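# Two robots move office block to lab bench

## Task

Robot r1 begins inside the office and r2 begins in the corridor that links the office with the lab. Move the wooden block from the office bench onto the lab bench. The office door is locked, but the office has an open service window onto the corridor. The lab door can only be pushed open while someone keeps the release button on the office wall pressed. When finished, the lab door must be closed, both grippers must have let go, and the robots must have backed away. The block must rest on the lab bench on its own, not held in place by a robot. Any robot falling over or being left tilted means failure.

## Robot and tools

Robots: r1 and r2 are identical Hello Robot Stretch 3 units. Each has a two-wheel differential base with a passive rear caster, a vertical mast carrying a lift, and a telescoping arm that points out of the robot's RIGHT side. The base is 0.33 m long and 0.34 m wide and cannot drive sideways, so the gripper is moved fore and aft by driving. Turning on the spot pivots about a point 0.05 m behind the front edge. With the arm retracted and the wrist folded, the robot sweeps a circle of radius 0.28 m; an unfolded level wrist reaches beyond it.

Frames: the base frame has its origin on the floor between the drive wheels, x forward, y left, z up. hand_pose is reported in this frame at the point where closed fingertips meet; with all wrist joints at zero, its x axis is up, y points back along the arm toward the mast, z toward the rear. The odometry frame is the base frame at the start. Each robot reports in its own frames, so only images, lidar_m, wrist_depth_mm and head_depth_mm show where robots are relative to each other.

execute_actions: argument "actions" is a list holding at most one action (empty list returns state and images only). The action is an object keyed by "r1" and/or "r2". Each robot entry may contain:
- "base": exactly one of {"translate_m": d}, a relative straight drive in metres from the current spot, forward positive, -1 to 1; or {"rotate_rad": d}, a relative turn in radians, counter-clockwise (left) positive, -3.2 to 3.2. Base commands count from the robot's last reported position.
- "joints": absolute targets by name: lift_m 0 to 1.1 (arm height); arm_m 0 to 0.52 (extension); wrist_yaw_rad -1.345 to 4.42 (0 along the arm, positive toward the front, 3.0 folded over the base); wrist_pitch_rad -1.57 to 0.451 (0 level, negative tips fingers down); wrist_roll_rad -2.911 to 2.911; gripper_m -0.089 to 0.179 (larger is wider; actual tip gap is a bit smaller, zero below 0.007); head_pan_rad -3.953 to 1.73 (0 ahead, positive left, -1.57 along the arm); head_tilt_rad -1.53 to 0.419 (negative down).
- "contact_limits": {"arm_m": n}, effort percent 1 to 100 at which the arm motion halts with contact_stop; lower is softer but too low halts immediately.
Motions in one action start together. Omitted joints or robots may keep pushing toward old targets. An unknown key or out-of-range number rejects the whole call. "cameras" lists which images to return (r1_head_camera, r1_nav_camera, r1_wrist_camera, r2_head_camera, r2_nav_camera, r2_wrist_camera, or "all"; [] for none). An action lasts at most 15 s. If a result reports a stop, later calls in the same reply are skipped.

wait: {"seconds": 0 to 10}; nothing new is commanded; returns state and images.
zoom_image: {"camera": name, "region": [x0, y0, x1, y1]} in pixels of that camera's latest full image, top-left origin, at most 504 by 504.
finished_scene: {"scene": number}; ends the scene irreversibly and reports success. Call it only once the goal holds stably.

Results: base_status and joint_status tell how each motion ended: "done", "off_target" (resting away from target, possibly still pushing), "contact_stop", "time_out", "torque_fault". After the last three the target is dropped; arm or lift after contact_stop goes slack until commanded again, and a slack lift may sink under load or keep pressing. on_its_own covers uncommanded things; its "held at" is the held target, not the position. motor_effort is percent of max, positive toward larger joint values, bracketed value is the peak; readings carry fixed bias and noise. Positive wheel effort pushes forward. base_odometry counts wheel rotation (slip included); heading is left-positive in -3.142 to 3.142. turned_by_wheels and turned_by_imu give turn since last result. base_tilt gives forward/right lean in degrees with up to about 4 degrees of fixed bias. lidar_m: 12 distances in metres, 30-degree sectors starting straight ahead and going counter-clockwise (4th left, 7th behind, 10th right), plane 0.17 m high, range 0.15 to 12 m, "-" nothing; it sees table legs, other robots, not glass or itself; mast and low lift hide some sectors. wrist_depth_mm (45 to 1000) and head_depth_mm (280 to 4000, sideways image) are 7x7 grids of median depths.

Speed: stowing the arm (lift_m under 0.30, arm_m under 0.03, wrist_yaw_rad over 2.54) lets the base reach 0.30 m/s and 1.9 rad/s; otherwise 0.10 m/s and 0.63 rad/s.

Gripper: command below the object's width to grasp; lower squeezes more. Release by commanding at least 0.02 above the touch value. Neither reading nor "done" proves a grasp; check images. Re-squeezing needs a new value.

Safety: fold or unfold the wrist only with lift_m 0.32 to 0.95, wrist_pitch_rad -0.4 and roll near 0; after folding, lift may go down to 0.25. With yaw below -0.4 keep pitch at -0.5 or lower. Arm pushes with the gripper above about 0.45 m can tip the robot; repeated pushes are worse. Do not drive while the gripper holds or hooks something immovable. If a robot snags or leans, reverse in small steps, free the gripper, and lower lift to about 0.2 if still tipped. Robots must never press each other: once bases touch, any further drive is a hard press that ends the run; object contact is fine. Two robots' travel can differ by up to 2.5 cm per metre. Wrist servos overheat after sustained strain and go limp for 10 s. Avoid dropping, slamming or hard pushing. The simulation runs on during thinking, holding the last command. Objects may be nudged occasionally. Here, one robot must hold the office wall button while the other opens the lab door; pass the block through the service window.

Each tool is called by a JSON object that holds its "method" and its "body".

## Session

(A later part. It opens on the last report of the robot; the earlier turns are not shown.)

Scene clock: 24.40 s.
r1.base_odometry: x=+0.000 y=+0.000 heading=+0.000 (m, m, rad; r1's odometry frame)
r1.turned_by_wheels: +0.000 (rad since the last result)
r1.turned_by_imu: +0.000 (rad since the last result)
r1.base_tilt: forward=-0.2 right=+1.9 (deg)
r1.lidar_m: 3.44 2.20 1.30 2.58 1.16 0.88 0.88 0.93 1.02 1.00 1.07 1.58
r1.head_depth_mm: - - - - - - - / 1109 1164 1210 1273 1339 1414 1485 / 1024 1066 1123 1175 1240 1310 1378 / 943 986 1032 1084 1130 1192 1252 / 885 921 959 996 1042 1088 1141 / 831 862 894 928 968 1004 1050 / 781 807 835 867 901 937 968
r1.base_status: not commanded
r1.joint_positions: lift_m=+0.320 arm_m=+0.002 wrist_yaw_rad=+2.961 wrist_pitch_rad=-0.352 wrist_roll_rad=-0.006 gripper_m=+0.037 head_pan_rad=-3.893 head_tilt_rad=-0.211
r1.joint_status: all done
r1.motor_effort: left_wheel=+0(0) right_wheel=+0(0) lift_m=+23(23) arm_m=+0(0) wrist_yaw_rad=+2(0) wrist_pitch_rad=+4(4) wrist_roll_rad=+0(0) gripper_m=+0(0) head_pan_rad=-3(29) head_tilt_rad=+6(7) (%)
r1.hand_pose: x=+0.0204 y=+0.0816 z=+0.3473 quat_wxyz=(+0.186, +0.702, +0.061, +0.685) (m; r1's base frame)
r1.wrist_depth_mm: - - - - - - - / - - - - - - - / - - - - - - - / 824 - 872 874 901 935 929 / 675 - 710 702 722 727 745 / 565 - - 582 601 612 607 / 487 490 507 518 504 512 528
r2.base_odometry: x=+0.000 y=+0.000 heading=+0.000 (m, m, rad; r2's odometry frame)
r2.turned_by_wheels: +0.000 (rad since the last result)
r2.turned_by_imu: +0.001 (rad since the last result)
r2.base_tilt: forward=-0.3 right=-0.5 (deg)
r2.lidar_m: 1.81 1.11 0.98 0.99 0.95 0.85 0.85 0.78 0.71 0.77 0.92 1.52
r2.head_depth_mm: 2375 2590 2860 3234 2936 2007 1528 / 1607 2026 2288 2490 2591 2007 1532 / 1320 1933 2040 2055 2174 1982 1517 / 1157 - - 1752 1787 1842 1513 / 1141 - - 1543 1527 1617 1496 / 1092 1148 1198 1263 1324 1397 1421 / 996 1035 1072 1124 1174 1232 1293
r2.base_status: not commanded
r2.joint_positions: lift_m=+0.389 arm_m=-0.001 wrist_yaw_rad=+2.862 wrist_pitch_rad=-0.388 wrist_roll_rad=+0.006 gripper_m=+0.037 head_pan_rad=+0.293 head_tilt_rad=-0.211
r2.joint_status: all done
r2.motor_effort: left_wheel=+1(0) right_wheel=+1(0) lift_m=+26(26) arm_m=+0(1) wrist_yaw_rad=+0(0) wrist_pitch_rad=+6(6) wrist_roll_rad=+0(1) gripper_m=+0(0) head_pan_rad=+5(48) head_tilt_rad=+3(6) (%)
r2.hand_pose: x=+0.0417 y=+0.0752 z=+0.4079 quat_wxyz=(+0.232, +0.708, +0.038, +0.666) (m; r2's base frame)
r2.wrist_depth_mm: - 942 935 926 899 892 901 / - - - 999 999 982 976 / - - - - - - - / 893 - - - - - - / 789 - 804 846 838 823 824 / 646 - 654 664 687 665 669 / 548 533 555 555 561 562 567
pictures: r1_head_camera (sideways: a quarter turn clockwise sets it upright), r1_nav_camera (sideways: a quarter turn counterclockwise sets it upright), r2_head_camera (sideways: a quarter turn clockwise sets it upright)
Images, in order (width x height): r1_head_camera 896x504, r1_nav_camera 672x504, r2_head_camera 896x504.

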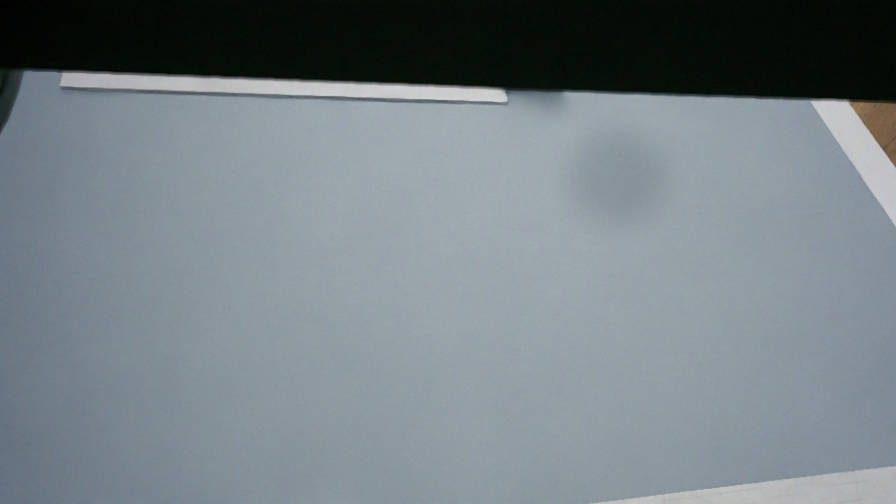

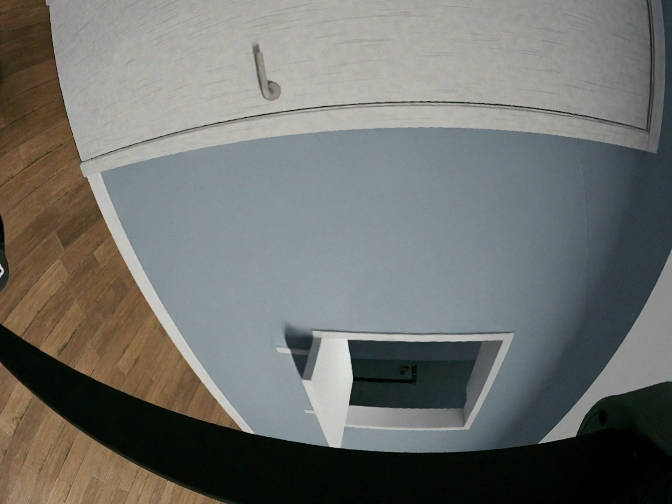

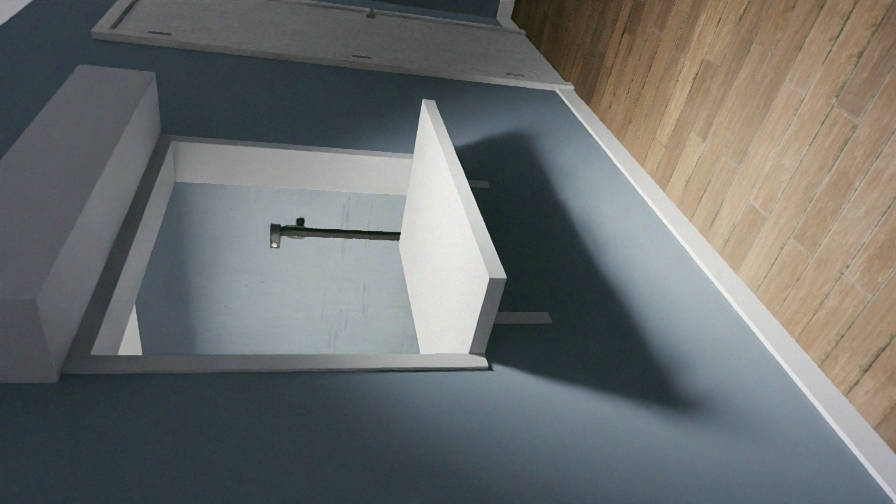

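{"method": "execute_actions", "body": {"actions": [{"r1":{"base":{"rotate_rad":-0.1},"joints":{"head_pan_rad":1.0,"head_tilt_rad":-0.5}},"r2":{"base":{"rotate_rad":-0.35},"joints":{"head_pan_rad":1.3,"head_tilt_rad":-0.3}}}], "cameras": []}}

{"method": "execute_actions", "body": {"actions": [{"r1":{"base":{"translate_m":1.0}},"r2":{"base":{"translate_m":1.0}}}], "cameras": ["r1_head_camera","r2_head_camera","r1_nav_camera","r2_nav_camera"]}}

Scene clock: 43.83 s.
r1.base_odometry: x=+0.000 y=+0.000 heading=-0.100 (m, m, rad; r1's odometry frame)
r1.turned_by_wheels: -0.100 (rad since the last result)
r1.turned_by_imu: -0.101 (rad since the last result)
r1.base_tilt: forward=-0.2 right=+1.9 (deg)
r1.lidar_m: 3.45 2.42 1.29 3.54 1.28 0.93 0.87 0.91 1.04 1.00 1.04 1.41
r1.head_depth_mm: 3894 - 1812 2626 1939 1525 1262 / - - 1673 2540 1946 1518 1268 / - - 1698 2308 1871 1538 1273 / 3791 - 1722 2546 1964 1540 1271 / 3598 3956 3646 2548 1955 1542 1275 / 3394 3646 3897 2723 1984 1567 1288 / 3180 3458 3670 2735 1985 1550 1287
r1.base_status: done
r1.joint_positions: lift_m=+0.320 arm_m=+0.002 wrist_yaw_rad=+2.961 wrist_pitch_rad=-0.352 wrist_roll_rad=-0.006 gripper_m=+0.037 head_pan_rad=+0.993 head_tilt_rad=-0.494
r1.joint_status: all done
r1.motor_effort: left_wheel=+3(8) right_wheel=-3(5) lift_m=+23(23) arm_m=+0(0) wrist_yaw_rad=+0(0) wrist_pitch_rad=+4(4) wrist_roll_rad=+0(0) gripper_m=+0(0) head_pan_rad=+2(29) head_tilt_rad=-4(28) (%)
r1.hand_pose: x=+0.0204 y=+0.0816 z=+0.3473 quat_wxyz=(+0.186, +0.702, +0.061, +0.685) (m; r1's base frame)
r1.wrist_depth_mm: - - - - - - - / - - - - - - - / - - - - - - - / 813 - 859 877 900 921 949 / 670 - 717 701 718 726 741 / 569 - - 591 605 607 617 / 486 486 511 514 509 520 524
r2.base_odometry: x=+0.000 y=+0.000 heading=-0.350 (m, m, rad; r2's odometry frame)
r2.turned_by_wheels: -0.350 (rad since the last result)
r2.turned_by_imu: -0.351 (rad since the last result)
r2.base_tilt: forward=-0.3 right=-0.5 (deg)
r2.lidar_m: 2.34 1.45 1.03 0.98 1.01 0.89 0.85 0.87 0.72 0.77 0.79 0.97
r2.head_depth_mm: 927 1000 1075 1163 1272 1409 1419 / 898 963 1036 1119 1220 1342 1403 / 873 933 1000 1080 1170 1282 1359 / 849 905 969 1039 1126 1226 1319 / 822 876 936 1002 1086 1180 1278 / 802 848 906 973 1043 1131 1228 / 780 827 878 939 1008 1089 1187
r2.base_status: done
r2.joint_positions: lift_m=+0.389 arm_m=-0.001 wrist_yaw_rad=+2.862 wrist_pitch_rad=-0.388 wrist_roll_rad=+0.006 gripper_m=+0.037 head_pan_rad=+1.293 head_tilt_rad=-0.296
r2.joint_status: all done
r2.motor_effort: left_wheel=+2(5) right_wheel=-2(4) lift_m=+26(26) arm_m=-1(1) wrist_yaw_rad=+0(0) wrist_pitch_rad=+6(6) wrist_roll_rad=+0(0) gripper_m=+0(0) head_pan_rad=+4(48) head_tilt_rad=-1(9) (%)
r2.hand_pose: x=+0.0417 y=+0.0752 z=+0.4079 quat_wxyz=(+0.232, +0.708, +0.038, +0.666) (m; r2's base frame)
r2.wrist_depth_mm: - 835 901 955 - - - / - 902 965 - - - - / - 988 - - - - - / 907 - - - - - - / 795 - 816 849 814 836 818 / 651 - 648 661 682 675 673 / 549 546 555 564 557 562 561
pictures: none
No camera images: the call's "cameras" was empty. Leave "cameras" out to get every camera's image.

Scene clock: 55.07 s.
r1.base_odometry: x=+0.995 y=-0.100 heading=-0.100 (m, m, rad; r1's odometry frame)
r1.turned_by_wheels: +0.000 (rad since the last result)
r1.turned_by_imu: +0.008 (rad since the last result)
r1.base_tilt: forward=-0.1 right=+1.9 (deg)
r1.lidar_m: 2.44 1.58 1.76 1.07 2.70 1.98 1.88 1.41 1.03 1.00 1.04 1.42
r1.head_depth_mm: 2747 2898 3040 2369 1926 1521 1263 / 3045 3298 1676 2653 1874 1533 1265 / 3483 3830 1693 2418 1948 1535 1265 / 3809 - 1709 2265 1956 1541 1270 / 3577 3847 1727 1310 1965 1548 1277 / 3436 3697 1742 1235 1989 1556 1286 / 3189 3455 3592 1175 1920 1563 1286
r1.base_status: done
r1.joint_positions: lift_m=+0.320 arm_m=+0.002 wrist_yaw_rad=+2.961 wrist_pitch_rad=-0.352 wrist_roll_rad=-0.006 gripper_m=+0.037 head_pan_rad=+0.993 head_tilt_rad=-0.494
r1.joint_status: not commanded
r1.motor_effort: left_wheel=+2(9) right_wheel=-2(2) lift_m=+23(23) arm_m=+0(0) wrist_yaw_rad=+0(1) wrist_pitch_rad=+4(4) wrist_roll_rad=+0(0) gripper_m=+1(1) head_pan_rad=+3(3) head_tilt_rad=-3(3) (%)
r1.hand_pose: x=+0.0204 y=+0.0816 z=+0.3473 quat_wxyz=(+0.186, +0.702, +0.061, +0.685) (m; r1's base frame)
r1.wrist_depth_mm: - - - - - - - / - - - - - - - / - - - - - - - / 808 - 853 881 914 928 930 / 667 - 718 700 712 720 739 / 565 - - 584 596 609 626 / 490 493 512 518 507 520 523
r2.base_odometry: x=+0.939 y=-0.343 heading=-0.350 (m, m, rad; r2's odometry frame)
r2.turned_by_wheels: +0.000 (rad since the last result)
r2.turned_by_imu: +0.001 (rad since the last result)
r2.base_tilt: forward=-0.3 right=-0.5 (deg)
r2.lidar_m: 2.21 1.51 1.07 1.02 1.05 1.40 1.84 1.08 0.68 0.65 0.67 0.89
r2.head_depth_mm: - - - 1220 1329 1466 1418 / - - - 1203 1272 1399 1411 / - - - 1189 1221 1330 1395 / - - - 1167 1171 1277 1357 / - - - 1157 1130 1227 1316 / - - - 1145 1080 1180 1276 / - - 933 978 1044 1135 1227
r2.base_status: done
r2.joint_positions: lift_m=+0.389 arm_m=-0.001 wrist_yaw_rad=+2.862 wrist_pitch_rad=-0.388 wrist_roll_rad=+0.006 gripper_m=+0.037 head_pan_rad=+1.293 head_tilt_rad=-0.296
r2.joint_status: not commanded
r2.motor_effort: left_wheel=+2(6) right_wheel=-2(2) lift_m=+26(26) arm_m=-1(0) wrist_yaw_rad=+0(0) wrist_pitch_rad=+6(7) wrist_roll_rad=+0(0) gripper_m=+0(0) head_pan_rad=+5(4) head_tilt_rad=-2(2) (%)
r2.hand_pose: x=+0.0417 y=+0.0752 z=+0.4079 quat_wxyz=(+0.232, +0.708, +0.038, +0.666) (m; r2's base frame)
r2.wrist_depth_mm: - 867 923 - - - - / - 933 978 - - - - / - - - - - - - / 927 - - - - - - / 782 - 834 850 813 813 804 / 650 - 663 667 678 672 682 / 545 541 551 558 558 567 574
pictures: r1_head_camera (sideways: a quarter turn clockwise sets it upright), r1_nav_camera (sideways: a quarter turn counterclockwise sets it upright), r2_head_camera (sideways: a quarter turn clockwise sets it upright), r2_nav_camera (sideways: a quarter turn counterclockwise sets it upright)
Images, in order (width x height): r1_head_camera 896x504, r1_nav_camera 672x504, r2_head_camera 896x504, r2_nav_camera 672x504.

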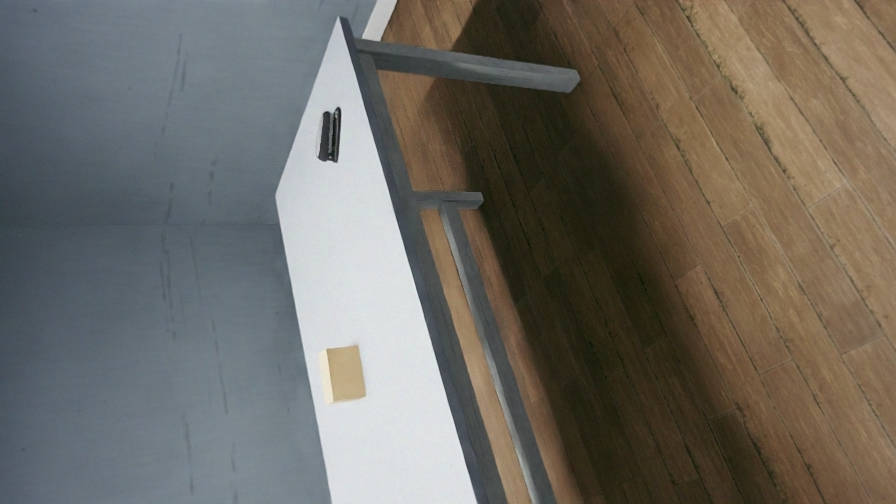

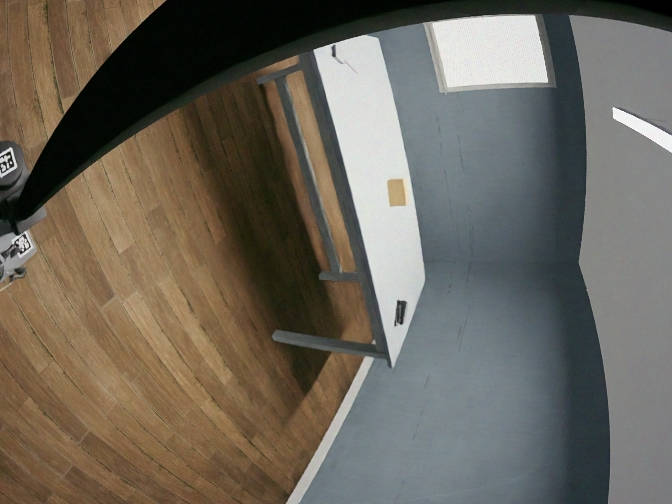

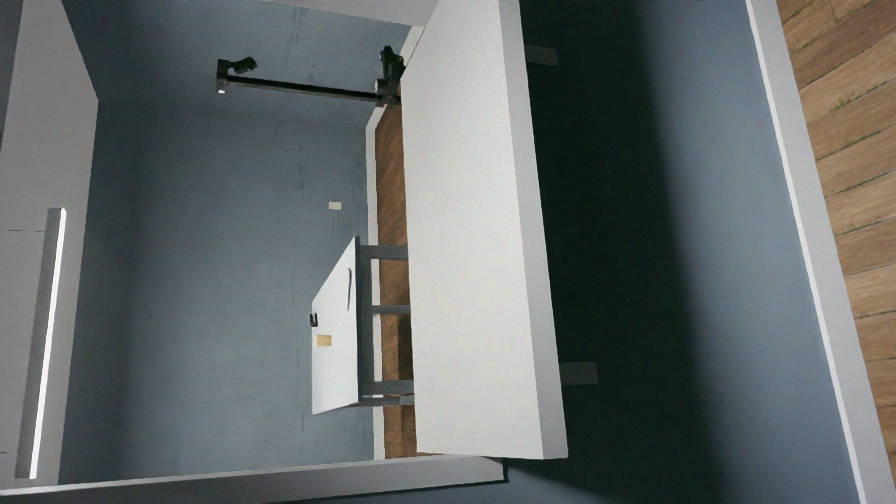

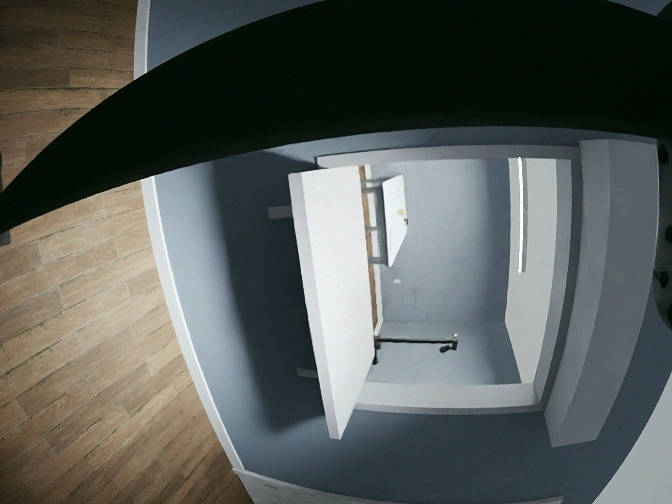

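{"method": "execute_actions", "body": {"actions": [{"r1":{"base":{"rotate_rad":0.6}},"r2":{"base":{"translate_m":0.4}}}], "cameras": []}}

{"method": "execute_actions", "body": {"actions": [{"r1":{"base":{"translate_m":1.0}},"r2":{"base":{"rotate_rad":3.14},"joints":{"head_pan_rad":-1.57,"head_tilt_rad":-0.4}}}], "cameras": []}}

{"method": "execute_actions", "body": {"actions": [{"r1":{"base":{"rotate_rad":2.54},"joints":{"head_pan_rad":-1.57,"head_tilt_rad":-0.6}},"r2":{"joints":{"lift_m":0.9}}}], "cameras": ["r1_head_camera","r2_head_camera"]}}

Scene clock: 77.47 s.
r1.base_odometry: x=+0.995 y=-0.100 heading=+0.500 (m, m, rad; r1's odometry frame)
r1.turned_by_wheels: +0.600 (rad since the last result)
r1.turned_by_imu: +0.610 (rad since the last result)
r1.base_tilt: forward=-0.2 right=+1.9 (deg)
r1.lidar_m: 1.59 1.73 1.06 2.50 1.94 1.88 1.32 1.02 1.00 1.07 1.55 2.43
r1.head_depth_mm: 3197 3493 1658 1190 1919 1523 1262 / 3194 3517 1680 1201 1946 1530 1264 / 3233 3525 1701 1208 1950 1545 1269 / 3275 3518 1714 1220 1958 1542 1277 / 3264 3533 3831 1226 1841 1506 1287 / 3295 3656 3884 2699 1976 1561 1281 / 3333 3640 3902 2760 2009 1560 1291
r1.base_status: done
r1.joint_positions: lift_m=+0.320 arm_m=+0.002 wrist_yaw_rad=+2.961 wrist_pitch_rad=-0.352 wrist_roll_rad=-0.006 gripper_m=+0.037 head_pan_rad=+0.993 head_tilt_rad=-0.494
r1.joint_status: not commanded
r1.motor_effort: left_wheel=-3(9) right_wheel=+3(7) lift_m=+23(23) arm_m=+0(0) wrist_yaw_rad=+1(0) wrist_pitch_rad=+4(4) wrist_roll_rad=+0(0) gripper_m=-1(1) head_pan_rad=+2(3) head_tilt_rad=-3(4) (%)
r1.hand_pose: x=+0.0204 y=+0.0816 z=+0.3473 quat_wxyz=(+0.186, +0.702, +0.061, +0.685) (m; r1's base frame)
r1.wrist_depth_mm: - - - - - - - / - - - - - - - / - - - - - - - / 821 - 868 867 906 915 949 / 665 - 720 704 713 728 754 / 562 - - 587 600 606 615 / 488 493 513 517 504 517 528
r2.base_odometry: x=+1.315 y=-0.480 heading=-0.350 (m, m, rad; r2's odometry frame)
r2.turned_by_wheels: +0.000 (rad since the last result)
r2.turned_by_imu: +0.001 (rad since the last result)
r2.base_tilt: forward=-0.3 right=-0.5 (deg)
r2.lidar_m: 2.14 1.53 1.09 1.04 1.07 1.42 2.24 0.92 0.67 0.64 0.65 0.87
r2.head_depth_mm: 984 1053 1134 1232 1349 1491 1418 / 952 1014 1097 1179 1292 1419 1420 / 3471 1129 1154 1122 1240 1356 1411 / - - - 1171 1193 1301 1358 / - - - 1159 1146 1240 1322 / - - - 1149 1105 1196 1284 / - - - 1133 1064 1149 1247
r2.base_status: done
r2.joint_positions: lift_m=+0.389 arm_m=-0.001 wrist_yaw_rad=+2.862 wrist_pitch_rad=-0.388 wrist_roll_rad=+0.006 gripper_m=+0.037 head_pan_rad=+1.293 head_tilt_rad=-0.296
r2.joint_status: not commanded
r2.motor_effort: left_wheel=+2(5) right_wheel=-3(3) lift_m=+26(27) arm_m=-1(1) wrist_yaw_rad=+0(0) wrist_pitch_rad=+6(5) wrist_roll_rad=+0(0) gripper_m=+0(0) head_pan_rad=+4(5) head_tilt_rad=-2(0) (%)
r2.hand_pose: x=+0.0417 y=+0.0752 z=+0.4079 quat_wxyz=(+0.232, +0.708, +0.038, +0.666) (m; r2's base frame)
r2.wrist_depth_mm: - 876 936 - - - - / - 938 - - - - - / - - - - - - - / 940 - - - - - - / 788 - 818 855 819 830 820 / 654 - 649 662 688 662 667 / 551 534 559 567 574 569 571
pictures: none
No camera images: the call's "cameras" was empty. Leave "cameras" out to get every camera's image.

Scene clock: 88.70 s.
r1.base_odometry: x=+1.873 y=+0.380 heading=+0.500 (m, m, rad; r1's odometry frame)
r1.turned_by_wheels: +0.000 (rad since the last result)
r1.turned_by_imu: +0.008 (rad since the last result)
r1.base_tilt: forward=-0.2 right=+1.9 (deg)
r1.lidar_m: 0.61 0.59 1.12 1.19 2.77 2.73 2.06 1.60 1.57 1.68 1.63 1.61
r1.head_depth_mm: 2677 2969 3212 1073 762 627 1265 / 2677 2942 3306 1077 794 646 1259 / 2713 2987 3269 1088 797 647 1274 / 2749 3054 3325 1089 801 653 1272 / 2753 3001 3373 1098 803 656 1281 / 2783 3050 3386 1111 811 659 1283 / 2793 3101 3394 1065 816 681 1284
r1.base_status: done
r1.joint_positions: lift_m=+0.320 arm_m=+0.002 wrist_yaw_rad=+2.961 wrist_pitch_rad=-0.352 wrist_roll_rad=-0.006 gripper_m=+0.037 head_pan_rad=+0.993 head_tilt_rad=-0.494
r1.joint_status: not commanded
r1.motor_effort: left_wheel=-3(5) right_wheel=+3(8) lift_m=+23(23) arm_m=+0(0) wrist_yaw_rad=+1(1) wrist_pitch_rad=+4(4) wrist_roll_rad=+0(0) gripper_m=+0(1) head_pan_rad=+2(3) head_tilt_rad=-4(3) (%)
r1.hand_pose: x=+0.0204 y=+0.0816 z=+0.3473 quat_wxyz=(+0.186, +0.702, +0.061, +0.685) (m; r1's base frame)
r1.wrist_depth_mm: - - - - - - - / 865 - - - - - - / 939 - - - - - - / 814 - 870 870 891 906 952 / 662 - 714 706 724 736 749 / 565 - - 594 597 595 615 / 487 489 509 515 503 515 529
r2.base_odometry: x=+1.315 y=-0.480 heading=+2.790 (m, m, rad; r2's odometry frame)
r2.turned_by_wheels: +3.140 (rad since the last result)
r2.turned_by_imu: +3.162 (rad since the last result)
r2.base_tilt: forward=-0.3 right=-0.5 (deg)
r2.lidar_m: 2.24 0.93 0.66 0.63 0.65 0.86 2.15 1.54 1.09 1.04 1.06 1.41
r2.head_depth_mm: - - - 1001 1203 1358 1312 / - - - 993 1210 1353 1318 / - - 2934 985 1213 1357 1309 / - - 2923 971 1211 1355 1299 / - - - 963 1213 1363 1295 / - - - 956 1212 1359 1292 / - - - 1015 1215 1357 1288
r2.base_status: done
r2.joint_positions: lift_m=+0.389 arm_m=-0.001 wrist_yaw_rad=+2.862 wrist_pitch_rad=-0.388 wrist_roll_rad=+0.006 gripper_m=+0.037 head_pan_rad=-1.563 head_tilt_rad=-0.395
r2.joint_status: all done
r2.motor_effort: left_wheel=-2(5) right_wheel=+2(5) lift_m=+26(26) arm_m=-1(1) wrist_yaw_rad=+0(1) wrist_pitch_rad=+6(6) wrist_roll_rad=+0(0) gripper_m=-1(0) head_pan_rad=-3(47) head_tilt_rad=-2(10) (%)
r2.hand_pose: x=+0.0417 y=+0.0752 z=+0.4079 quat_wxyz=(+0.232, +0.708, +0.038, +0.666) (m; r2's base frame)
r2.wrist_depth_mm: - 553 591 645 704 757 973 / - 587 637 689 780 950 - / - 634 684 763 829 - - / 613 707 759 813 933 - - / 656 - 774 830 815 825 831 / 653 - 659 659 678 663 681 / 552 538 564 557 568 566 567
pictures: none
No camera images: the call's "cameras" was empty. Leave "cameras" out to get every camera's image.

Scene clock: 94.17 s.
r1.base_odometry: x=+1.873 y=+0.380 heading=+3.040 (m, m, rad; r1's odometry frame)
r1.turned_by_wheels: +2.540 (rad since the last result)
r1.turned_by_imu: +2.578 (rad since the last result)
r1.base_tilt: forward=-0.2 right=+1.9 (deg)
r1.lidar_m: 2.73 2.18 1.63 1.57 1.64 1.65 1.61 1.68 0.59 1.12 1.17 1.14
r1.head_depth_mm: 2694 2991 3114 905 702 1341 1198 / 2718 3019 3201 913 710 1353 1203 / 2739 3014 3190 919 713 1357 1205 / 2748 3071 3233 927 717 1368 1215 / 2763 3076 3263 933 721 1369 1217 / 2777 3117 3295 907 722 1398 1217 / 2813 3131 3369 913 729 1420 1223
r1.base_status: done
r1.joint_positions: lift_m=+0.320 arm_m=+0.002 wrist_yaw_rad=+2.961 wrist_pitch_rad=-0.352 wrist_roll_rad=-0.006 gripper_m=+0.037 head_pan_rad=-1.563 head_tilt_rad=-0.592
r1.joint_status: all done
r1.motor_effort: left_wheel=-3(10) right_wheel=+4(7) lift_m=+23(23) arm_m=+0(0) wrist_yaw_rad=+0(1) wrist_pitch_rad=+4(4) wrist_roll_rad=+0(0) gripper_m=+0(0) head_pan_rad=-2(29) head_tilt_rad=-4(17) (%)
r1.hand_pose: x=+0.0204 y=+0.0816 z=+0.3473 quat_wxyz=(+0.186, +0.702, +0.061, +0.685) (m; r1's base frame)
r1.wrist_depth_mm: - - - - - - - / - - - - - - - / - - - - - - - / 821 - 867 881 897 914 948 / 665 - 716 706 715 732 747 / 565 - - 584 595 595 617 / 483 491 512 513 506 518 528
r2.base_odometry: x=+1.315 y=-0.480 heading=+2.790 (m, m, rad; r2's odometry frame)
r2.turned_by_wheels: +0.000 (rad since the last result)
r2.turned_by_imu: +0.001 (rad since the last result)
r2.base_tilt: forward=-0.3 right=-0.5 (deg)
r2.lidar_m: 2.24 0.92 0.67 0.63 0.65 0.87 2.16 1.54 1.09 1.04 1.07 1.42
r2.head_depth_mm: - - - 999 1214 1356 1415 / - - - 992 1206 1351 1383 / - - 2978 983 1206 1352 1347 / - - 2887 975 1209 1358 1369 / - - - 967 1217 1355 1368 / - - - 957 1212 1362 1290 / - - - 1013 1214 1361 1285
r2.base_status: not commanded
r2.joint_positions: lift_m=+0.900 arm_m=-0.001 wrist_yaw_rad=+2.862 wrist_pitch_rad=-0.389 wrist_roll_rad=+0.006 gripper_m=+0.037 head_pan_rad=-1.563 head_tilt_rad=-0.395
r2.joint_status: all done
r2.motor_effort: left_wheel=-2(2) right_wheel=+3(3) lift_m=+35(35) arm_m=-1(2) wrist_yaw_rad=+0(0) wrist_pitch_rad=+6(6) wrist_roll_rad=+0(0) gripper_m=+0(0) head_pan_rad=-3(3) head_tilt_rad=-2(3) (%)
r2.hand_pose: x=+0.0417 y=+0.0752 z=+0.9189 quat_wxyz=(+0.232, +0.708, +0.038, +0.666) (m; r2's base frame)
r2.wrist_depth_mm: - 548 585 631 699 785 956 / - 591 638 687 759 936 - / - 639 681 753 836 - - / 620 698 753 839 944 - - / 675 - 799 896 - - - / 740 - 847 - - - - / 809 871 - - - - -
pictures: r1_head_camera (sideways: a quarter turn clockwise sets it upright), r2_head_camera (sideways: a quarter turn clockwise sets it upright)
Images, in order (width x height): r1_head_camera 896x504, r2_head_camera 896x504.

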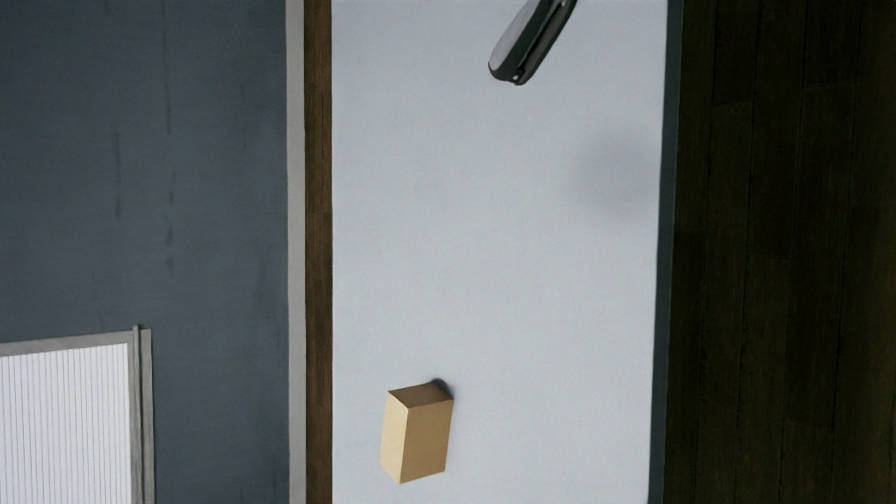

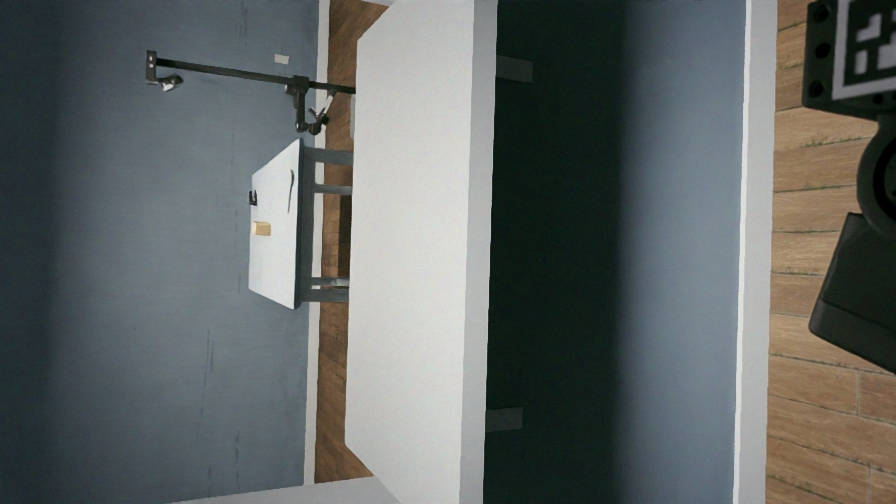

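{"method": "execute_actions", "body": {"actions": [{"r1":{"base":{"rotate_rad":-0.06},"joints":{"lift_m":0.93,"wrist_pitch_rad":-0.4}}}], "cameras": []}}

{"method": "execute_actions", "body": {"actions": [{"r1":{"base":{"translate_m":0.3},"joints":{"wrist_yaw_rad":0.0,"gripper_m":0.17}},"r2":{"joints":{"wrist_pitch_rad":-0.4}}}], "cameras": ["r1_head_camera","r1_wrist_camera"]}}

Scene clock: 106.87 s.
r1.base_odometry: x=+1.873 y=+0.380 heading=+2.980 (m, m, rad; r1's odometry frame)
r1.turned_by_wheels: -0.060 (rad since the last result)
r1.turned_by_imu: -0.060 (rad since the last result)
r1.base_tilt: forward=-0.2 right=+2.0 (deg)
r1.lidar_m: 2.73 2.31 1.65 1.58 1.62 1.68 1.60 1.65 0.59 1.12 1.15 1.13
r1.head_depth_mm: 2741 3056 3096 906 713 - - / 2716 3054 3144 916 709 - - / 2745 3011 3211 919 712 - - / 2746 3042 3252 927 717 - - / 2778 3079 3263 932 721 1006 1138 / 2770 3063 3263 933 726 1366 1218 / 2736 3090 3291 894 728 1376 1224
r1.base_status: done
r1.joint_positions: lift_m=+0.930 arm_m=+0.002 wrist_yaw_rad=+2.961 wrist_pitch_rad=-0.412 wrist_roll_rad=-0.006 gripper_m=+0.037 head_pan_rad=-1.563 head_tilt_rad=-0.592
r1.joint_status: all done
r1.motor_effort: left_wheel=+3(7) right_wheel=-3(5) lift_m=+27(28) arm_m=-1(0) wrist_yaw_rad=+1(1) wrist_pitch_rad=+4(2) wrist_roll_rad=+0(0) gripper_m=-1(1) head_pan_rad=-3(2) head_tilt_rad=-4(4) (%)
r1.hand_pose: x=+0.0191 y=+0.0746 z=+0.9437 quat_wxyz=(+0.207, +0.700, +0.083, +0.679) (m; r1's base frame)
r1.wrist_depth_mm: - - - - - - - / - - - - - - - / - - - - - - - / - - - - - - - / - - - - - - - / - - - - - - - / - - - - - - -
r2.base_odometry: x=+1.315 y=-0.480 heading=+2.790 (m, m, rad; r2's odometry frame)
r2.turned_by_wheels: +0.000 (rad since the last result)
r2.turned_by_imu: +0.002 (rad since the last result)
r2.base_tilt: forward=-0.3 right=-0.5 (deg)
r2.lidar_m: 2.25 0.92 0.67 0.63 0.65 0.86 2.15 1.54 1.09 1.04 1.06 1.42
r2.head_depth_mm: - - - 1002 1209 1355 1406 / - - - 993 1207 1358 1383 / - - 2948 985 1212 1355 1338 / - - 2929 975 1218 1360 1372 / - - - 965 1215 1357 1367 / - - - 957 1217 1356 1296 / - - - 1011 1214 1360 1289
r2.base_status: not commanded
r2.joint_positions: lift_m=+0.900 arm_m=-0.001 wrist_yaw_rad=+2.862 wrist_pitch_rad=-0.389 wrist_roll_rad=+0.006 gripper_m=+0.037 head_pan_rad=-1.563 head_tilt_rad=-0.395
r2.joint_status: not commanded
r2.motor_effort: left_wheel=-1(2) right_wheel=+2(2) lift_m=+34(36) arm_m=+0(1) wrist_yaw_rad=+0(0) wrist_pitch_rad=+6(6) wrist_roll_rad=+0(0) gripper_m=-1(0) head_pan_rad=-3(3) head_tilt_rad=-2(3) (%)
r2.hand_pose: x=+0.0417 y=+0.0752 z=+0.9189 quat_wxyz=(+0.232, +0.708, +0.038, +0.666) (m; r2's base frame)
r2.wrist_depth_mm: - 548 593 644 698 776 958 / - 592 632 704 769 943 - / - 642 679 769 829 - - / 616 701 747 828 960 - - / 670 - 818 906 - - - / 724 - 865 - - - - / 814 877 - - - - -
pictures: none
No camera images: the call's "cameras" was empty. Leave "cameras" out to get every camera's image.

Scene clock: 111.03 s.
r1.base_odometry: x=+1.577 y=+0.428 heading=+2.980 (m, m, rad; r1's odometry frame)
r1.turned_by_wheels: +0.000 (rad since the last result)
r1.turned_by_imu: +0.002 (rad since the last result)
r1.base_tilt: forward=-0.2 right=+2.0 (deg)
r1.lidar_m: 2.43 2.33 1.66 1.59 1.63 1.99 1.91 0.81 1.16 1.11 1.14 0.86
r1.head_depth_mm: 2710 3058 3133 910 752 - - / 2738 3048 3138 911 755 - - / 2745 3041 3195 920 776 - - / 2733 3056 3202 878 740 1341 1211 / 2716 3059 3238 899 746 1372 1217 / 2749 3090 3255 941 723 1375 1220 / 2742 3013 3248 946 728 1383 1224
r1.base_status: done
r1.joint_positions: lift_m=+0.930 arm_m=+0.002 wrist_yaw_rad=+0.002 wrist_pitch_rad=-0.412 wrist_roll_rad=-0.006 gripper_m=+0.170 head_pan_rad=-1.563 head_tilt_rad=-0.592
r1.joint_status: all done
r1.motor_effort: left_wheel=+2(10) right_wheel=-2(4) lift_m=+27(28) arm_m=+0(0) wrist_yaw_rad=-1(3) wrist_pitch_rad=+4(4) wrist_roll_rad=+0(0) gripper_m=+0(82) head_pan_rad=-2(2) head_tilt_rad=-4(3) (%)
r1.hand_pose: x=-0.0211 y=-0.3720 z=+0.9437 quat_wxyz=(+0.695, +0.146, -0.689, -0.144) (m; r1's base frame)
r1.wrist_depth_mm: - - - - - - - / 849 886 896 - - - - / 629 641 579 668 695 719 726 / 496 505 517 530 540 549 539 / 426 420 425 432 438 459 460 / - 359 365 369 375 - 385 / 302 313 320 326 334 342 352
r2.base_odometry: x=+1.315 y=-0.480 heading=+2.790 (m, m, rad; r2's odometry frame)
r2.turned_by_wheels: +0.000 (rad since the last result)
r2.turned_by_imu: +0.001 (rad since the last result)
r2.base_tilt: forward=-0.3 right=-0.4 (deg)
r2.lidar_m: 2.24 0.92 0.67 0.63 0.65 0.87 2.15 1.54 1.09 1.04 1.06 1.42
r2.head_depth_mm: - - - 1003 1209 1351 1412 / - - - 992 1209 1357 1384 / - - 2963 981 1205 1356 1342 / - - 2914 973 1209 1358 1373 / - - - 966 1212 1356 1372 / - - - 956 1212 1357 1291 / - - - 1008 1212 1364 1288
r2.base_status: not commanded
r2.joint_positions: lift_m=+0.900 arm_m=-0.001 wrist_yaw_rad=+2.862 wrist_pitch_rad=-0.412 wrist_roll_rad=+0.006 gripper_m=+0.037 head_pan_rad=-1.563 head_tilt_rad=-0.395
r2.joint_status: all done
r2.motor_effort: left_wheel=-2(2) right_wheel=+2(2) lift_m=+36(35) arm_m=-1(1) wrist_yaw_rad=+0(0) wrist_pitch_rad=+5(5) wrist_roll_rad=+0(0) gripper_m=+0(0) head_pan_rad=-3(4) head_tilt_rad=-3(3) (%)
r2.hand_pose: x=+0.0409 y=+0.0725 z=+0.9136 quat_wxyz=(+0.240, +0.707, +0.046, +0.663) (m; r2's base frame)
r2.wrist_depth_mm: - 551 596 648 693 778 971 / - 600 659 692 762 930 - / - 644 698 757 855 - - / 617 697 750 842 921 - - / 678 - 821 940 - - - / 758 - 889 - - - - / 832 913 - - - - -
pictures: r1_head_camera (sideways: a quarter turn clockwise sets it upright), r1_wrist_camera
Images, in order (width x height): r1_head_camera 896x504, r1_wrist_camera 644x364.

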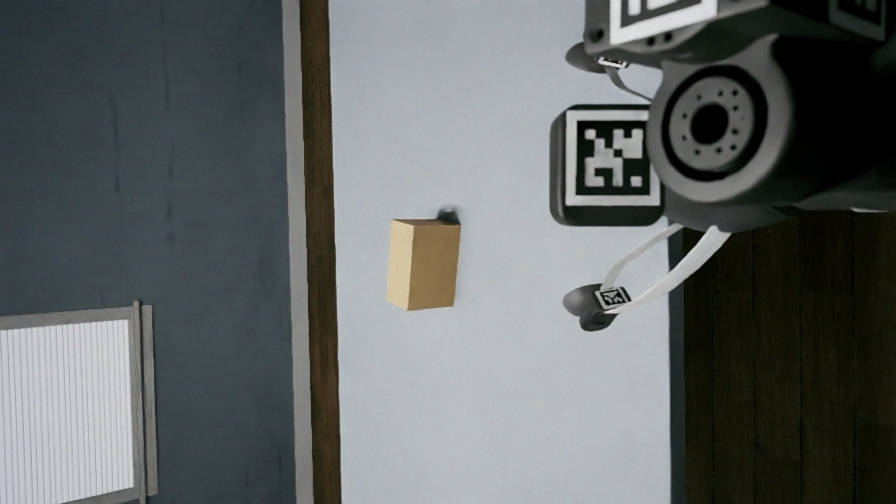

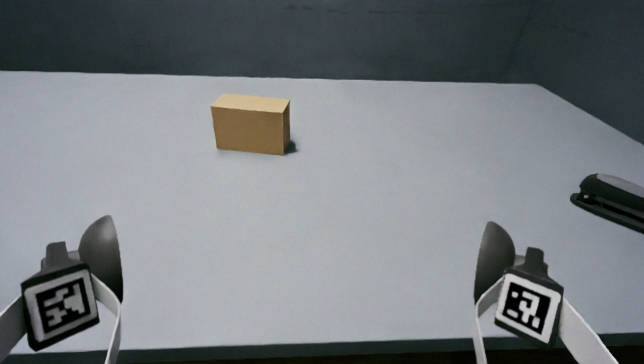

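{"method": "execute_actions", "body": {"actions": [{"r1":{"base":{"translate_m":0.075},"joints":{"arm_m":0.2,"wrist_pitch_rad":-0.2,"gripper_m":0.179,"lift_m":0.82}}}], "cameras": ["r1_head_camera","r1_wrist_camera"]}}

Scene clock: 123.67 s.
r1.base_odometry: x=+1.503 y=+0.440 heading=+2.980 (m, m, rad; r1's odometry frame)
r1.turned_by_wheels: +0.000 (rad since the last result)
r1.turned_by_imu: +0.001 (rad since the last result)
r1.base_tilt: forward=-0.1 right=+2.0 (deg)
r1.lidar_m: 2.35 2.33 1.66 1.59 1.63 2.07 1.98 0.87 1.16 1.11 1.14 0.80
r1.head_depth_mm: 2725 2998 3149 947 - 1340 1201 / 2738 3017 3160 951 - 1380 1200 / 2734 3009 3190 889 - 1393 1203 / 2753 3028 3220 885 716 1356 1213 / 2724 3022 3259 932 722 1367 1219 / 2723 3074 3278 942 725 1333 1218 / 2744 3043 3292 942 730 1344 1228
r1.base_status: done
r1.joint_positions: lift_m=+0.820 arm_m=+0.200 wrist_yaw_rad=+0.001 wrist_pitch_rad=-0.220 wrist_roll_rad=-0.006 gripper_m=+0.179 head_pan_rad=-1.563 head_tilt_rad=-0.593
r1.joint_status: all done
r1.motor_effort: left_wheel=+2(8) right_wheel=-2(4) lift_m=+17(24) arm_m=+3(9) wrist_yaw_rad=-1(2) wrist_pitch_rad=+6(6) wrist_roll_rad=+0(0) gripper_m=+0(48) head_pan_rad=-2(2) head_tilt_rad=-4(4) (%)
r1.hand_pose: x=-0.0213 y=-0.5894 z=+0.8795 quat_wxyz=(+0.705, +0.078, -0.700, -0.078) (m; r1's base frame)
r1.wrist_depth_mm: - - - - - - - / - - - - - - - / - - - - - - - / 489 500 372 360 541 552 576 / 388 377 375 372 397 426 411 / - 302 304 310 315 317 329 / 241 251 255 258 262 260 269
r2.base_odometry: x=+1.315 y=-0.480 heading=+2.790 (m, m, rad; r2's odometry frame)
r2.turned_by_wheels: +0.000 (rad since the last result)
r2.turned_by_imu: +0.001 (rad since the last result)
r2.base_tilt: forward=-0.3 right=-0.5 (deg)
r2.lidar_m: 2.25 0.92 0.67 0.63 0.65 0.86 2.16 1.54 1.09 1.04 1.07 1.41
r2.head_depth_mm: - - - 1002 1206 1352 1412 / - - - 990 1214 1359 1387 / - - 2967 979 1206 1356 1342 / - - 2892 976 1207 1356 1376 / - - - 963 1208 1357 1371 / - - - 955 1210 1354 1295 / - - - 1008 1214 1360 1286
r2.base_status: not commanded
r2.joint_positions: lift_m=+0.900 arm_m=-0.001 wrist_yaw_rad=+2.862 wrist_pitch_rad=-0.412 wrist_roll_rad=+0.006 gripper_m=+0.037 head_pan_rad=-1.563 head_tilt_rad=-0.395
r2.joint_status: not commanded
r2.motor_effort: left_wheel=-1(2) right_wheel=+2(2) lift_m=+35(35) arm_m=-1(1) wrist_yaw_rad=+0(0) wrist_pitch_rad=+5(5) wrist_roll_rad=+0(0) gripper_m=+0(0) head_pan_rad=-4(3) head_tilt_rad=-3(2) (%)
r2.hand_pose: x=+0.0409 y=+0.0725 z=+0.9136 quat_wxyz=(+0.240, +0.707, +0.046, +0.663) (m; r2's base frame)
r2.wrist_depth_mm: - 544 589 652 705 780 - / - 596 652 698 771 956 - / - 645 703 758 853 - - / 625 706 758 846 944 - - / 690 - 839 940 - - - / 742 - 879 - - - - / 824 906 - - - - -
pictures: r1_head_camera (sideways: a quarter turn clockwise sets it upright), r1_wrist_camera
Images, in order (width x height): r1_head_camera 896x504, r1_wrist_camera 644x364.

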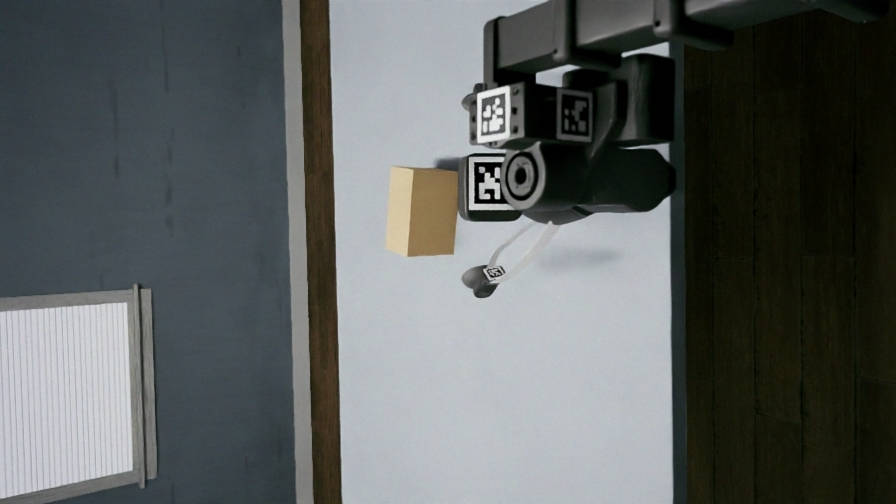

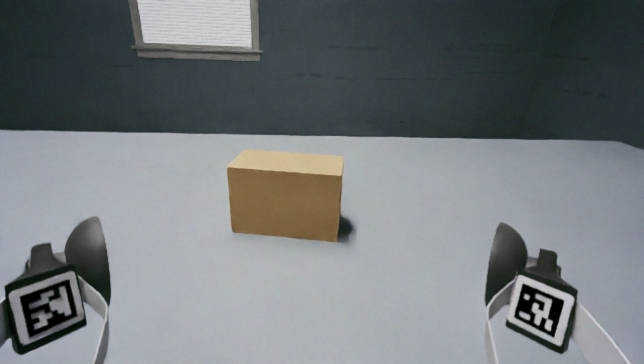

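{"method": "execute_actions", "body": {"actions": [{"r1":{"base":{"translate_m":0.012},"joints":{"arm_m":0.31,"lift_m":0.76}}}], "cameras": ["r1_head_camera","r1_wrist_camera"]}}

Scene clock: 130.13 s.
r1.base_odometry: x=+1.491 y=+0.442 heading=+2.980 (m, m, rad; r1's odometry frame)
r1.turned_by_wheels: +0.000 (rad since the last result)
r1.turned_by_imu: +0.001 (rad since the last result)
r1.base_tilt: forward=-0.2 right=+2.0 (deg)
r1.lidar_m: 2.34 2.33 1.67 1.59 1.63 2.08 2.00 0.87 1.16 1.10 1.14 0.79
r1.head_depth_mm: 2713 3023 3155 904 727 - 1200 / 2740 3057 3149 991 668 1343 1208 / 2710 3028 3162 877 668 1359 1207 / 2753 3051 3223 896 715 1361 1209 / 2748 3037 3252 934 721 1333 1215 / 2738 3053 3293 939 724 1340 1219 / 2763 3057 3263 948 728 1346 1223
r1.base_status: done
r1.joint_positions: lift_m=+0.760 arm_m=+0.310 wrist_yaw_rad=+0.001 wrist_pitch_rad=-0.220 wrist_roll_rad=-0.006 gripper_m=+0.179 head_pan_rad=-1.563 head_tilt_rad=-0.593
r1.joint_status: all done
r1.motor_effort: left_wheel=+3(8) right_wheel=-2(3) lift_m=+18(17) arm_m=+3(7) wrist_yaw_rad=-1(1) wrist_pitch_rad=+6(6) wrist_roll_rad=+0(0) gripper_m=-1(0) head_pan_rad=-2(2) head_tilt_rad=-4(4) (%)
r1.hand_pose: x=-0.0213 y=-0.6994 z=+0.8195 quat_wxyz=(+0.705, +0.078, -0.700, -0.077) (m; r1's base frame)
r1.wrist_depth_mm: - - - - - - - / - - - - - - - / 517 529 499 273 598 631 652 / 348 359 242 232 383 394 408 / 278 269 254 249 285 304 300 / - 217 220 222 225 228 235 / 174 181 183 185 187 186 193
r2.base_odometry: x=+1.315 y=-0.480 heading=+2.790 (m, m, rad; r2's odometry frame)
r2.turned_by_wheels: +0.000 (rad since the last result)
r2.turned_by_imu: +0.001 (rad since the last result)
r2.base_tilt: forward=-0.3 right=-0.4 (deg)
r2.lidar_m: 2.24 0.92 0.67 0.63 0.65 0.87 2.15 1.54 1.09 1.04 1.07 1.41
r2.head_depth_mm: - - - 998 1209 1357 1413 / - - - 993 1208 1356 1383 / - - 2951 982 1208 1355 1342 / - - 2895 973 1210 1356 1375 / - - - 964 1209 1362 1366 / - - - 952 1213 1358 1292 / - - - 1011 1213 1359 1287
r2.base_status: not commanded
r2.joint_positions: lift_m=+0.900 arm_m=-0.001 wrist_yaw_rad=+2.862 wrist_pitch_rad=-0.412 wrist_roll_rad=+0.006 gripper_m=+0.037 head_pan_rad=-1.563 head_tilt_rad=-0.395
r2.joint_status: not commanded
r2.motor_effort: left_wheel=-1(2) right_wheel=+2(2) lift_m=+35(35) arm_m=-2(0) wrist_yaw_rad=+1(0) wrist_pitch_rad=+5(5) wrist_roll_rad=+0(0) gripper_m=+0(0) head_pan_rad=-3(3) head_tilt_rad=-2(2) (%)
r2.hand_pose: x=+0.0409 y=+0.0725 z=+0.9136 quat_wxyz=(+0.240, +0.707, +0.046, +0.663) (m; r2's base frame)
r2.wrist_depth_mm: - 552 594 641 702 779 978 / - 599 638 691 771 954 - / - 646 697 771 861 - - / 623 703 754 854 941 - - / 691 - 840 937 - - - / 750 - 889 - - - - / 828 904 - - - - -
pictures: r1_head_camera (sideways: a quarter turn clockwise sets it upright), r1_wrist_camera
Images, in order (width x height): r1_head_camera 896x504, r1_wrist_camera 644x364.

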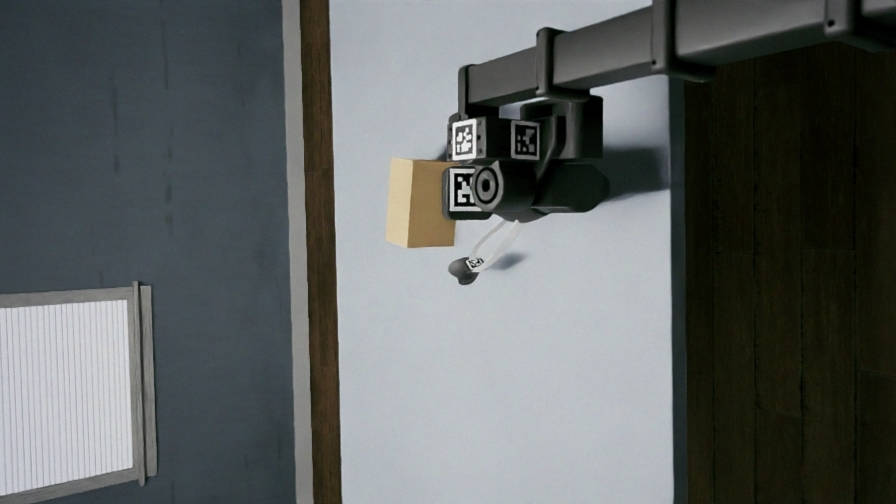

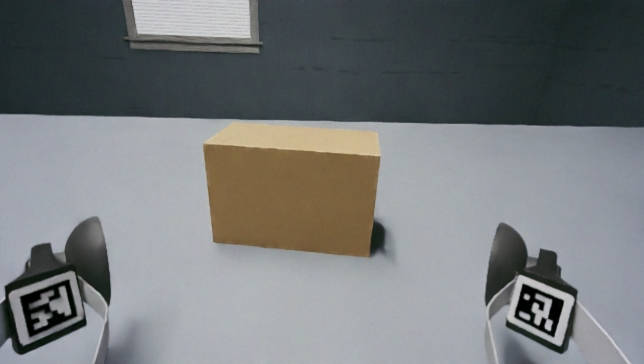

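{"method": "execute_actions", "body": {"actions": [{"r1":{"joints":{"arm_m":0.44}}}], "cameras": ["r1_head_camera","r1_wrist_camera"]}}

Scene clock: 135.33 s.
r1.base_odometry: x=+1.491 y=+0.442 heading=+2.980 (m, m, rad; r1's odometry frame)
r1.turned_by_wheels: +0.000 (rad since the last result)
r1.turned_by_imu: +0.001 (rad since the last result)
r1.base_tilt: forward=-0.1 right=+1.9 (deg)
r1.lidar_m: 2.34 2.33 1.66 1.59 1.63 2.09 1.99 0.88 1.16 1.10 1.14 0.79
r1.head_depth_mm: 2734 2992 3110 909 754 - 1162 / 2744 3029 3144 - 707 1345 1199 / 2729 3024 3180 - 713 1354 1205 / 2694 3036 3208 888 716 1360 1216 / 2749 3046 3266 931 721 1339 1219 / 2739 2995 3261 939 723 1343 1220 / 2731 3010 3269 943 728 1343 1222
r1.base_status: not commanded
r1.joint_positions: lift_m=+0.760 arm_m=+0.440 wrist_yaw_rad=+0.001 wrist_pitch_rad=-0.220 wrist_roll_rad=-0.006 gripper_m=+0.179 head_pan_rad=-1.563 head_tilt_rad=-0.593
r1.joint_status: all done
r1.motor_effort: left_wheel=+2(2) right_wheel=-2(2) lift_m=+18(17) arm_m=+4(2) wrist_yaw_rad=-1(1) wrist_pitch_rad=+6(6) wrist_roll_rad=+0(0) gripper_m=+0(0) head_pan_rad=-2(2) head_tilt_rad=-4(4) (%)
r1.hand_pose: x=-0.0213 y=-0.8294 z=+0.8195 quat_wxyz=(+0.705, +0.078, -0.700, -0.077) (m; r1's base frame)
r1.wrist_depth_mm: - - - - - - - / - - - - - - - / - - - - - - - / 347 356 369 371 385 396 404 / 279 128 130 132 141 302 297 / - 114 111 109 107 227 234 / 173 125 119 114 110 186 193
r2.base_odometry: x=+1.315 y=-0.480 heading=+2.790 (m, m, rad; r2's odometry frame)
r2.turned_by_wheels: +0.000 (rad since the last result)
r2.turned_by_imu: +0.001 (rad since the last result)
r2.base_tilt: forward=-0.3 right=-0.5 (deg)
r2.lidar_m: 2.24 0.92 0.67 0.63 0.65 0.87 2.16 1.54 1.09 1.04 1.07 1.41
r2.head_depth_mm: - - - 1002 1207 1361 1414 / - - - 989 1205 1354 1379 / - - 2924 983 1213 1361 1340 / - - 2913 973 1208 1353 1376 / - - - 967 1206 1360 1374 / - - - 957 1210 1357 1294 / - - - 1013 1215 1361 1287
r2.base_status: not commanded
r2.joint_positions: lift_m=+0.900 arm_m=-0.001 wrist_yaw_rad=+2.862 wrist_pitch_rad=-0.412 wrist_roll_rad=+0.006 gripper_m=+0.037 head_pan_rad=-1.563 head_tilt_rad=-0.395
r2.joint_status: not commanded
r2.motor_effort: left_wheel=-2(2) right_wheel=+3(3) lift_m=+35(35) arm_m=-1(1) wrist_yaw_rad=+0(0) wrist_pitch_rad=+5(5) wrist_roll_rad=+0(0) gripper_m=+0(0) head_pan_rad=-4(4) head_tilt_rad=-1(3) (%)
r2.hand_pose: x=+0.0409 y=+0.0725 z=+0.9136 quat_wxyz=(+0.240, +0.707, +0.046, +0.663) (m; r2's base frame)
r2.wrist_depth_mm: - 550 589 654 705 781 972 / - 592 640 713 770 951 - / - 647 698 752 836 - - / 630 702 743 851 962 - - / 687 - 804 920 - - - / 757 - 875 - - - - / 832 899 - - - - -
pictures: r1_head_camera (sideways: a quarter turn clockwise sets it upright), r1_wrist_camera
Images, in order (width x height): r1_head_camera 896x504, r1_wrist_camera 644x364.

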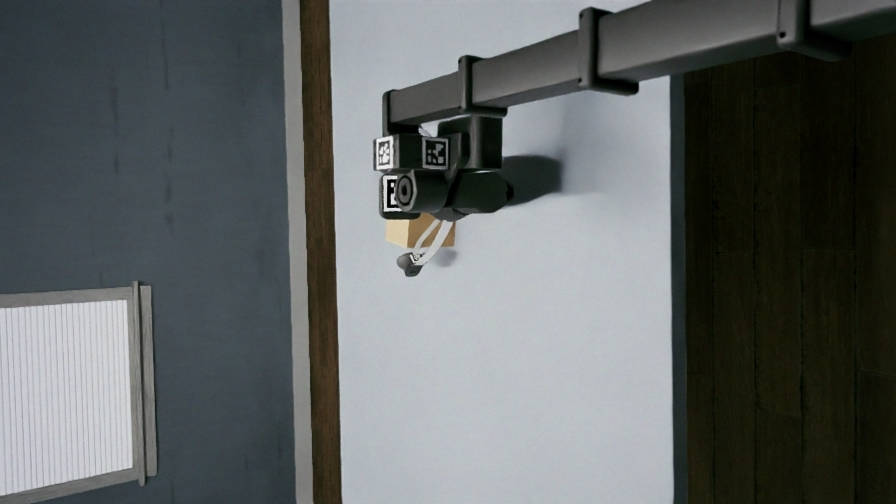

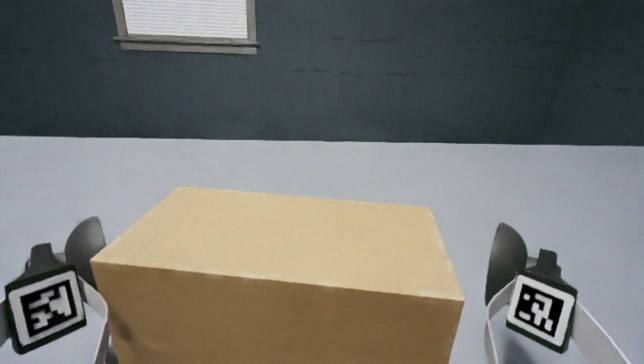

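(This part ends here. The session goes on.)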